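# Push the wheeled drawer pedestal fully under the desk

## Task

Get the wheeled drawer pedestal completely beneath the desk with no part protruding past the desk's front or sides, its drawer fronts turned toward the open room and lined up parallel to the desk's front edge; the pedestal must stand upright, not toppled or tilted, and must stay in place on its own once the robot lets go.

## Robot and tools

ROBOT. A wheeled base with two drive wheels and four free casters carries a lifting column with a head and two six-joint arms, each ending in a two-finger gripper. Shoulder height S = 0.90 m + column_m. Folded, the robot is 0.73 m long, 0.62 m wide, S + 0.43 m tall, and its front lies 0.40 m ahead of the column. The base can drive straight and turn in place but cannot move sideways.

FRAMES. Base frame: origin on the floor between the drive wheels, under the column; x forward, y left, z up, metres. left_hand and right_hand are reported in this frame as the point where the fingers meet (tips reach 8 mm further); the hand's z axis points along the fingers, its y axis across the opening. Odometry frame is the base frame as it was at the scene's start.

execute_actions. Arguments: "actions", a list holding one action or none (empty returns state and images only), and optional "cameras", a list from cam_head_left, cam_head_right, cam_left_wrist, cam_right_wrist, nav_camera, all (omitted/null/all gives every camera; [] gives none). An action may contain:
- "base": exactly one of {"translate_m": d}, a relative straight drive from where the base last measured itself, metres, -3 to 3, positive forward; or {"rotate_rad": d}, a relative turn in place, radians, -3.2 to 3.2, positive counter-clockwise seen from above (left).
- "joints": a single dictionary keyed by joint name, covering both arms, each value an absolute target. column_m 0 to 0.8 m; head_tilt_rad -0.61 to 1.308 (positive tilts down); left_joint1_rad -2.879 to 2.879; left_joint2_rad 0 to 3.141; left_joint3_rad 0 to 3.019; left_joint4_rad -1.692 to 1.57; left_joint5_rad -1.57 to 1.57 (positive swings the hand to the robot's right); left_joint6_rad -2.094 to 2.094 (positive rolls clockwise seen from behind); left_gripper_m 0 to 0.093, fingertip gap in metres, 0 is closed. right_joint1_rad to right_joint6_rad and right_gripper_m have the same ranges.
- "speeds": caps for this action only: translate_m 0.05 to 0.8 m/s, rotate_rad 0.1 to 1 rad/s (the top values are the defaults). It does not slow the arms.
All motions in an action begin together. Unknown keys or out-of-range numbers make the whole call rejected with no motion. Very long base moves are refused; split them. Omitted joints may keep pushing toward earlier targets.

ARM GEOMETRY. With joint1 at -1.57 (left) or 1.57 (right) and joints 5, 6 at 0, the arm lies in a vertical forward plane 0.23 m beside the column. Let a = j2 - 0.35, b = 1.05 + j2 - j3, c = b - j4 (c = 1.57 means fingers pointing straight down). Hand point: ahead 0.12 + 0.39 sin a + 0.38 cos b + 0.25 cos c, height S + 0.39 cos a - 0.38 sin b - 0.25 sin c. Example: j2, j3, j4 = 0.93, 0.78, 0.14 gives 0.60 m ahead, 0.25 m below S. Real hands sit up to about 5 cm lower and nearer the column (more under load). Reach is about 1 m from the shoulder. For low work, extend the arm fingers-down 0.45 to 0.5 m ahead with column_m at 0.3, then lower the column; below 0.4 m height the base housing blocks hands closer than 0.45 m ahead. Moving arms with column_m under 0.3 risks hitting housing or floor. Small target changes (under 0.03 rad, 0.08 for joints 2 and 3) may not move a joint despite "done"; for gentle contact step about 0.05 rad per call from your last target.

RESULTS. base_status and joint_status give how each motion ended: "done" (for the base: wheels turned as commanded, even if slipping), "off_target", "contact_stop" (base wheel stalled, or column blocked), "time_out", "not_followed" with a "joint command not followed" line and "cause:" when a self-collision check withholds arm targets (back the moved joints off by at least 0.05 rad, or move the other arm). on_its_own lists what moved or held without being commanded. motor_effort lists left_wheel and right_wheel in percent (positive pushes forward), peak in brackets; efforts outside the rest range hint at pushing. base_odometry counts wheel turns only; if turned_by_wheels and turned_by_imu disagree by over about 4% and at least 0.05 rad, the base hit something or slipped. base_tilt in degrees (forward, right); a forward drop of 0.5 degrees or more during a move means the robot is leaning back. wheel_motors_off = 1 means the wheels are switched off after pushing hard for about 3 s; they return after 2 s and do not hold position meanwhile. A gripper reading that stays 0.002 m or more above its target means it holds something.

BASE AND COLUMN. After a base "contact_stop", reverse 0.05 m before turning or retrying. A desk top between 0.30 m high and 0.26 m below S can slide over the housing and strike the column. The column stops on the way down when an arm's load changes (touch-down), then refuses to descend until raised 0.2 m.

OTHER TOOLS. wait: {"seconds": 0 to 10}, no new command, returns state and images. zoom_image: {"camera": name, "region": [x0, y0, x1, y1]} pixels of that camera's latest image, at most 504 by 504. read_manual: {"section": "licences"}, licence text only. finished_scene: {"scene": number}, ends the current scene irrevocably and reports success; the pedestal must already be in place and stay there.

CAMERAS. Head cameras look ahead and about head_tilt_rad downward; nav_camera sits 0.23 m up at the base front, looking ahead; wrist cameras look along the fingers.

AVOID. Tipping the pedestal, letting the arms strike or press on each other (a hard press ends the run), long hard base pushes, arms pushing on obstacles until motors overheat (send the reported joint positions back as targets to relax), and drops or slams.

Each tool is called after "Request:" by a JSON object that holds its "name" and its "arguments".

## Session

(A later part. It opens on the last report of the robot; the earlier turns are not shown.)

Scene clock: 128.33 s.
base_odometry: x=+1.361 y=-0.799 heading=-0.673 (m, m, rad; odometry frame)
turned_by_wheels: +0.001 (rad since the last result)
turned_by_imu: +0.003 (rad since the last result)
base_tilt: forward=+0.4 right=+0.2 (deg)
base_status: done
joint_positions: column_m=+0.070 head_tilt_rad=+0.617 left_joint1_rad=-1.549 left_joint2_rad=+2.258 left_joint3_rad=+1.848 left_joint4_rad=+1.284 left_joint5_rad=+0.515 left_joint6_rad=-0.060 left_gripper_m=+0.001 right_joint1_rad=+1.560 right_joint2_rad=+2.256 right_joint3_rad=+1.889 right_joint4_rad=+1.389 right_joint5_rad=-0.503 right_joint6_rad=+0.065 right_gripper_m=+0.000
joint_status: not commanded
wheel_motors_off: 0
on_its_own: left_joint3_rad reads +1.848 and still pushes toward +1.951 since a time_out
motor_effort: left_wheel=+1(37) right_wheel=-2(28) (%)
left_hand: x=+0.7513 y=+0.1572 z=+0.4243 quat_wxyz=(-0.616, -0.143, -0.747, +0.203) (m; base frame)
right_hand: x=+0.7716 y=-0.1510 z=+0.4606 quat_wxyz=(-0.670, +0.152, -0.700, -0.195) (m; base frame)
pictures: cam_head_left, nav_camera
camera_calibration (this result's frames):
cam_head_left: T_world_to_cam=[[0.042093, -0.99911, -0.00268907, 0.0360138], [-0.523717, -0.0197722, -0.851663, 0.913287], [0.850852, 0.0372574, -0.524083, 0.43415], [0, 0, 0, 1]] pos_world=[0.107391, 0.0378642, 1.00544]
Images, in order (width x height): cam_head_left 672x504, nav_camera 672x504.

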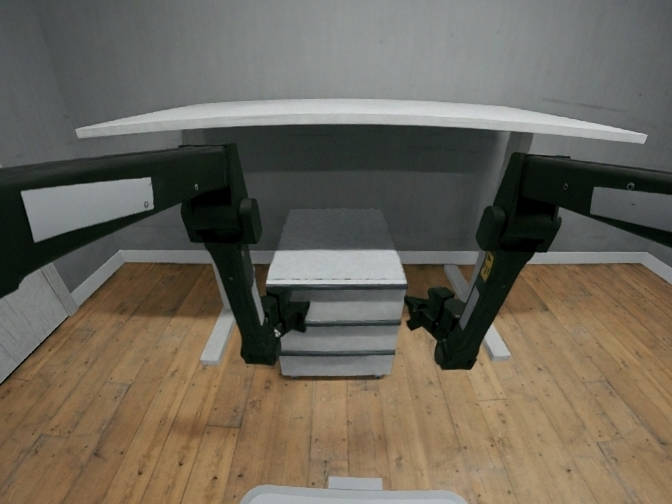

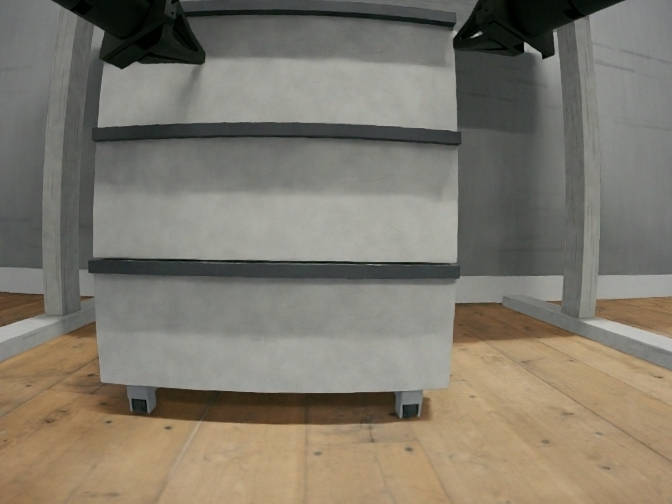

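Request:
{"name": "execute_actions", "arguments": {"actions": [{"base":{"translate_m":-0.06},"joints":{"left_joint2_rad":2.25,"left_joint3_rad":1.9,"left_joint4_rad":1.4}}], "cameras": []}}

Request:
{"name": "execute_actions", "arguments": {"actions": [{"joints":{"right_joint1_rad":1.68,"left_joint1_rad":-1.50}}], "cameras": ["nav_camera"]}}

Scene clock: 134.80 s.
base_odometry: x=+1.314 y=-0.761 heading=-0.673 (m, m, rad; odometry frame)
turned_by_wheels: +0.000 (rad since the last result)
turned_by_imu: +0.000 (rad since the last result)
base_tilt: forward=+0.4 right=+0.2 (deg)
base_status: done
joint_positions: column_m=+0.070 head_tilt_rad=+0.617 left_joint1_rad=-1.553 left_joint2_rad=+2.253 left_joint3_rad=+1.882 left_joint4_rad=+1.380 left_joint5_rad=+0.502 left_joint6_rad=-0.060 left_gripper_m=+0.001 right_joint1_rad=+1.560 right_joint2_rad=+2.255 right_joint3_rad=+1.890 right_joint4_rad=+1.389 right_joint5_rad=-0.502 right_joint6_rad=+0.065 right_gripper_m=+0.000
joint_status: all done
wheel_motors_off: 0
motor_effort: left_wheel=+0(24) right_wheel=-1(27) (%)
left_hand: x=+0.7703 y=+0.1561 z=+0.4577 quat_wxyz=(-0.666, -0.153, -0.705, +0.190) (m; base frame)
right_hand: x=+0.7721 y=-0.1510 z=+0.4611 quat_wxyz=(-0.670, +0.152, -0.700, -0.195) (m; base frame)
pictures: none
No camera images: the call's "cameras" was empty. Leave "cameras" out to get every camera's image.

Scene clock: 136.03 s.
base_odometry: x=+1.314 y=-0.761 heading=-0.674 (m, m, rad; odometry frame)
turned_by_wheels: +0.000 (rad since the last result)
turned_by_imu: +0.000 (rad since the last result)
base_tilt: forward=+0.4 right=+0.1 (deg)
base_status: not commanded
joint_positions: column_m=+0.070 head_tilt_rad=+0.617 left_joint1_rad=-1.492 left_joint2_rad=+2.253 left_joint3_rad=+1.882 left_joint4_rad=+1.380 left_joint5_rad=+0.501 left_joint6_rad=-0.060 left_gripper_m=+0.001 right_joint1_rad=+1.678 right_joint2_rad=+2.255 right_joint3_rad=+1.890 right_joint4_rad=+1.389 right_joint5_rad=-0.500 right_joint6_rad=+0.065 right_gripper_m=+0.000
joint_status: all done
wheel_motors_off: 0
motor_effort: left_wheel=-1(2) right_wheel=+3(1) (%)
left_hand: x=+0.7717 y=+0.2043 z=+0.4553 quat_wxyz=(-0.664, -0.160, -0.712, +0.162) (m; base frame)
right_hand: x=+0.7653 y=-0.0594 z=+0.4733 quat_wxyz=(-0.671, +0.138, -0.684, -0.249) (m; base frame)
pictures: nav_camera
Images, in order (width x height): nav_camera 672x504.

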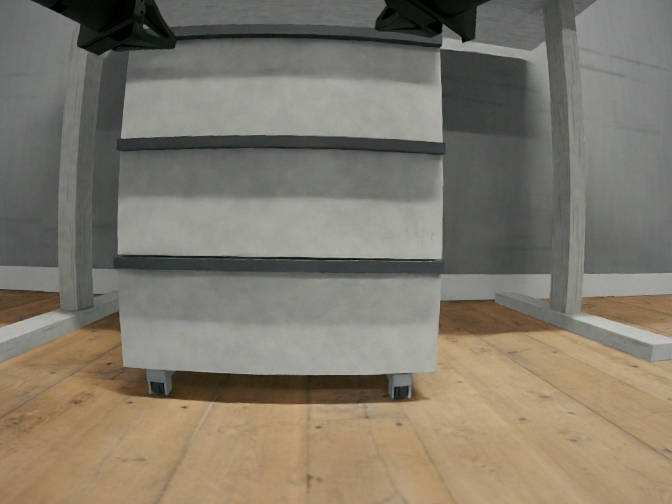

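Request:
{"name": "execute_actions", "arguments": {"actions": [{"base":{"translate_m":0.27},"speeds":{"translate_m":0.1}}], "cameras": ["cam_head_left","nav_camera","cam_left_wrist"]}}

Scene clock: 143.40 s.
base_odometry: x=+1.526 y=-0.930 heading=-0.673 (m, m, rad; odometry frame)
turned_by_wheels: +0.001 (rad since the last result)
turned_by_imu: +0.002 (rad since the last result)
base_tilt: forward=+0.4 right=+0.1 (deg)
base_status: done
joint_positions: column_m=+0.070 head_tilt_rad=+0.617 left_joint1_rad=-1.490 left_joint2_rad=+2.303 left_joint3_rad=+1.852 left_joint4_rad=+1.400 left_joint5_rad=+0.511 left_joint6_rad=-0.060 left_gripper_m=+0.001 right_joint1_rad=+1.687 right_joint2_rad=+2.263 right_joint3_rad=+1.885 right_joint4_rad=+1.392 right_joint5_rad=-0.503 right_joint6_rad=+0.065 right_gripper_m=+0.000
joint_status: not commanded
wheel_motors_off: 0
motor_effort: left_wheel=+1(29) right_wheel=+1(31) (%)
left_hand: x=+0.7333 y=+0.2055 z=+0.4208 quat_wxyz=(-0.642, -0.156, -0.731, +0.168) (m; base frame)
right_hand: x=+0.7581 y=-0.0516 z=+0.4687 quat_wxyz=(-0.667, +0.137, -0.686, -0.255) (m; base frame)
pictures: cam_head_left, cam_left_wrist, nav_camera
camera_calibration (this result's frames):
cam_head_left: T_world_to_cam=[[0.0420933, -0.99911, -0.00268457, 0.036009], [-0.523626, -0.0197722, -0.851719, 0.913342], [0.850908, 0.0372574, -0.523992, 0.434051], [0, 0, 0, 1]] pos_world=[0.107396, 0.0378642, 1.00545]
cam_left_wrist: T_world_to_cam=[[-0.446478, -0.893597, 0.0462806, 0.496225], [-0.624225, 0.273997, -0.73162, 0.713434], [0.641093, -0.355542, -0.68014, 0.0127277], [0, 0, 0, 1]] pos_world=[0.658738, 0.252472, 0.507654]
Images, in order (width x height): cam_head_left 672x504, cam_left_wrist 616x616, nav_camera 672x504.

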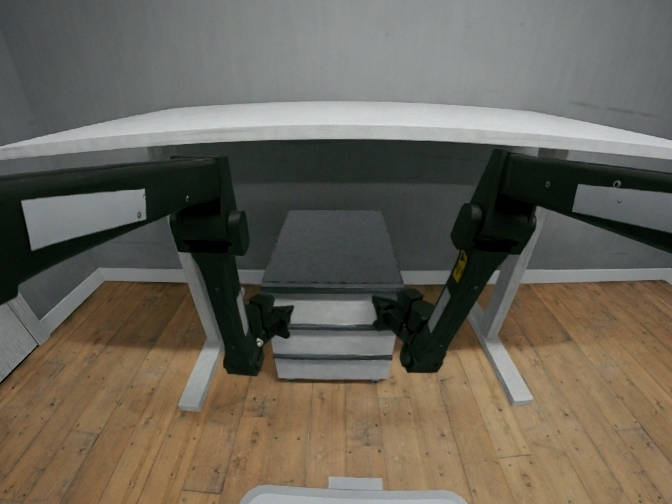

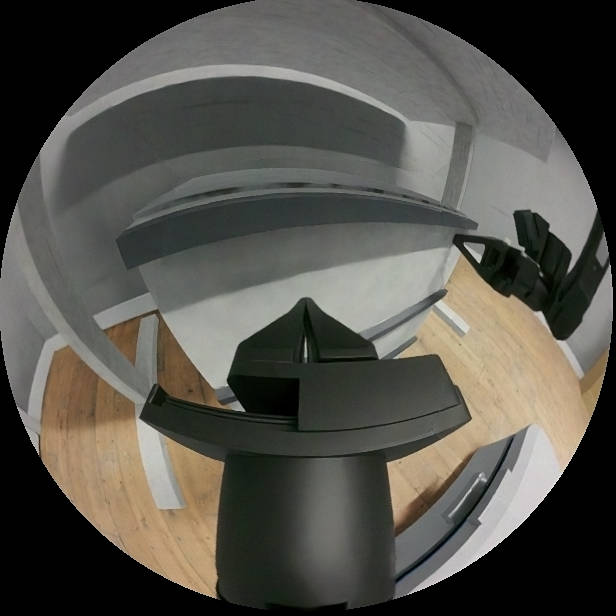

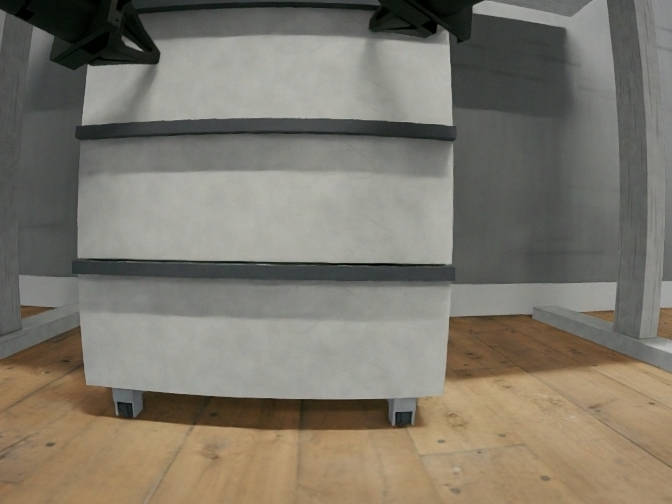

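Request:
{"name": "execute_actions", "arguments": {"actions": [{"base":{"translate_m":-0.5}}], "cameras": ["cam_head_left","nav_camera"]}}

Scene clock: 147.93 s.
base_odometry: x=+1.134 y=-0.618 heading=-0.672 (m, m, rad; odometry frame)
turned_by_wheels: +0.001 (rad since the last result)
turned_by_imu: +0.002 (rad since the last result)
base_tilt: forward=+0.4 right=+0.2 (deg)
base_status: done
joint_positions: column_m=+0.070 head_tilt_rad=+0.617 left_joint1_rad=-1.492 left_joint2_rad=+2.243 left_joint3_rad=+1.888 left_joint4_rad=+1.400 left_joint5_rad=+0.502 left_joint6_rad=-0.060 left_gripper_m=+0.001 right_joint1_rad=+1.686 right_joint2_rad=+2.256 right_joint3_rad=+1.889 right_joint4_rad=+1.392 right_joint5_rad=-0.502 right_joint6_rad=+0.065 right_gripper_m=+0.000
joint_status: not commanded
wheel_motors_off: 0
motor_effort: left_wheel=+1(51) right_wheel=-1(36) (%)
left_hand: x=+0.7792 y=+0.2036 z=+0.4681 quat_wxyz=(-0.677, -0.164, -0.700, +0.159) (m; base frame)
right_hand: x=+0.7637 y=-0.0523 z=+0.4747 quat_wxyz=(-0.672, +0.137, -0.682, -0.254) (m; base frame)
pictures: cam_head_left, nav_camera
camera_calibration (this result's frames):
cam_head_left: T_world_to_cam=[[0.0420934, -0.99911, -0.00268353, 0.0360079], [-0.523605, -0.0197722, -0.851732, 0.913355], [0.850921, 0.0372574, -0.523971, 0.434028], [0, 0, 0, 1]] pos_world=[0.107398, 0.0378642, 1.00545]
Images, in order (width x height): cam_head_left 672x504, nav_camera 672x504.

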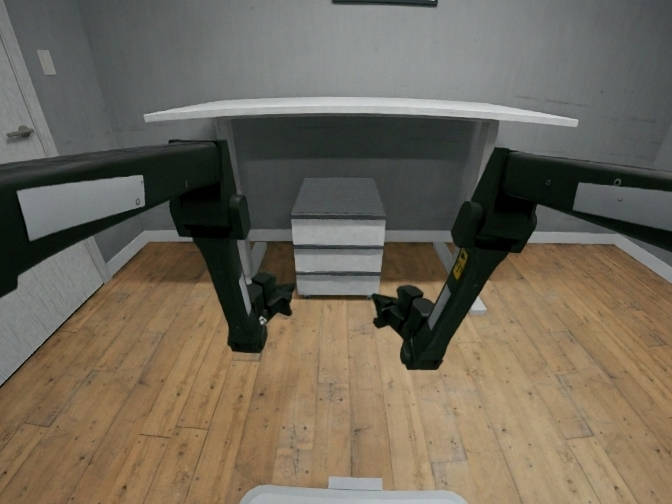

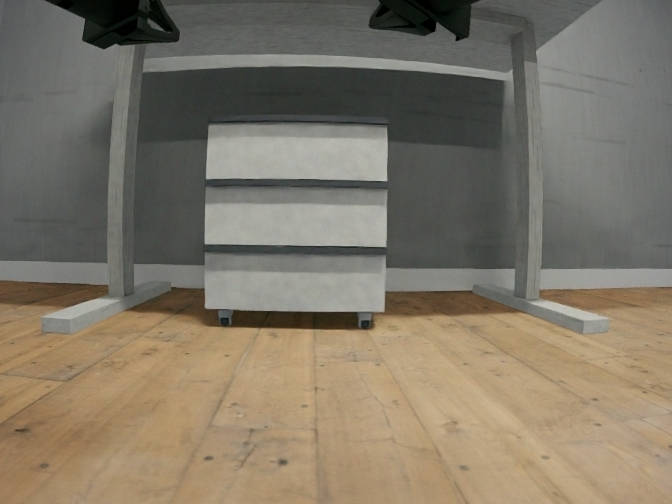

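Request:
{"name": "finished_scene", "arguments": {"scene": 1}}

The scene is finished: the task was done.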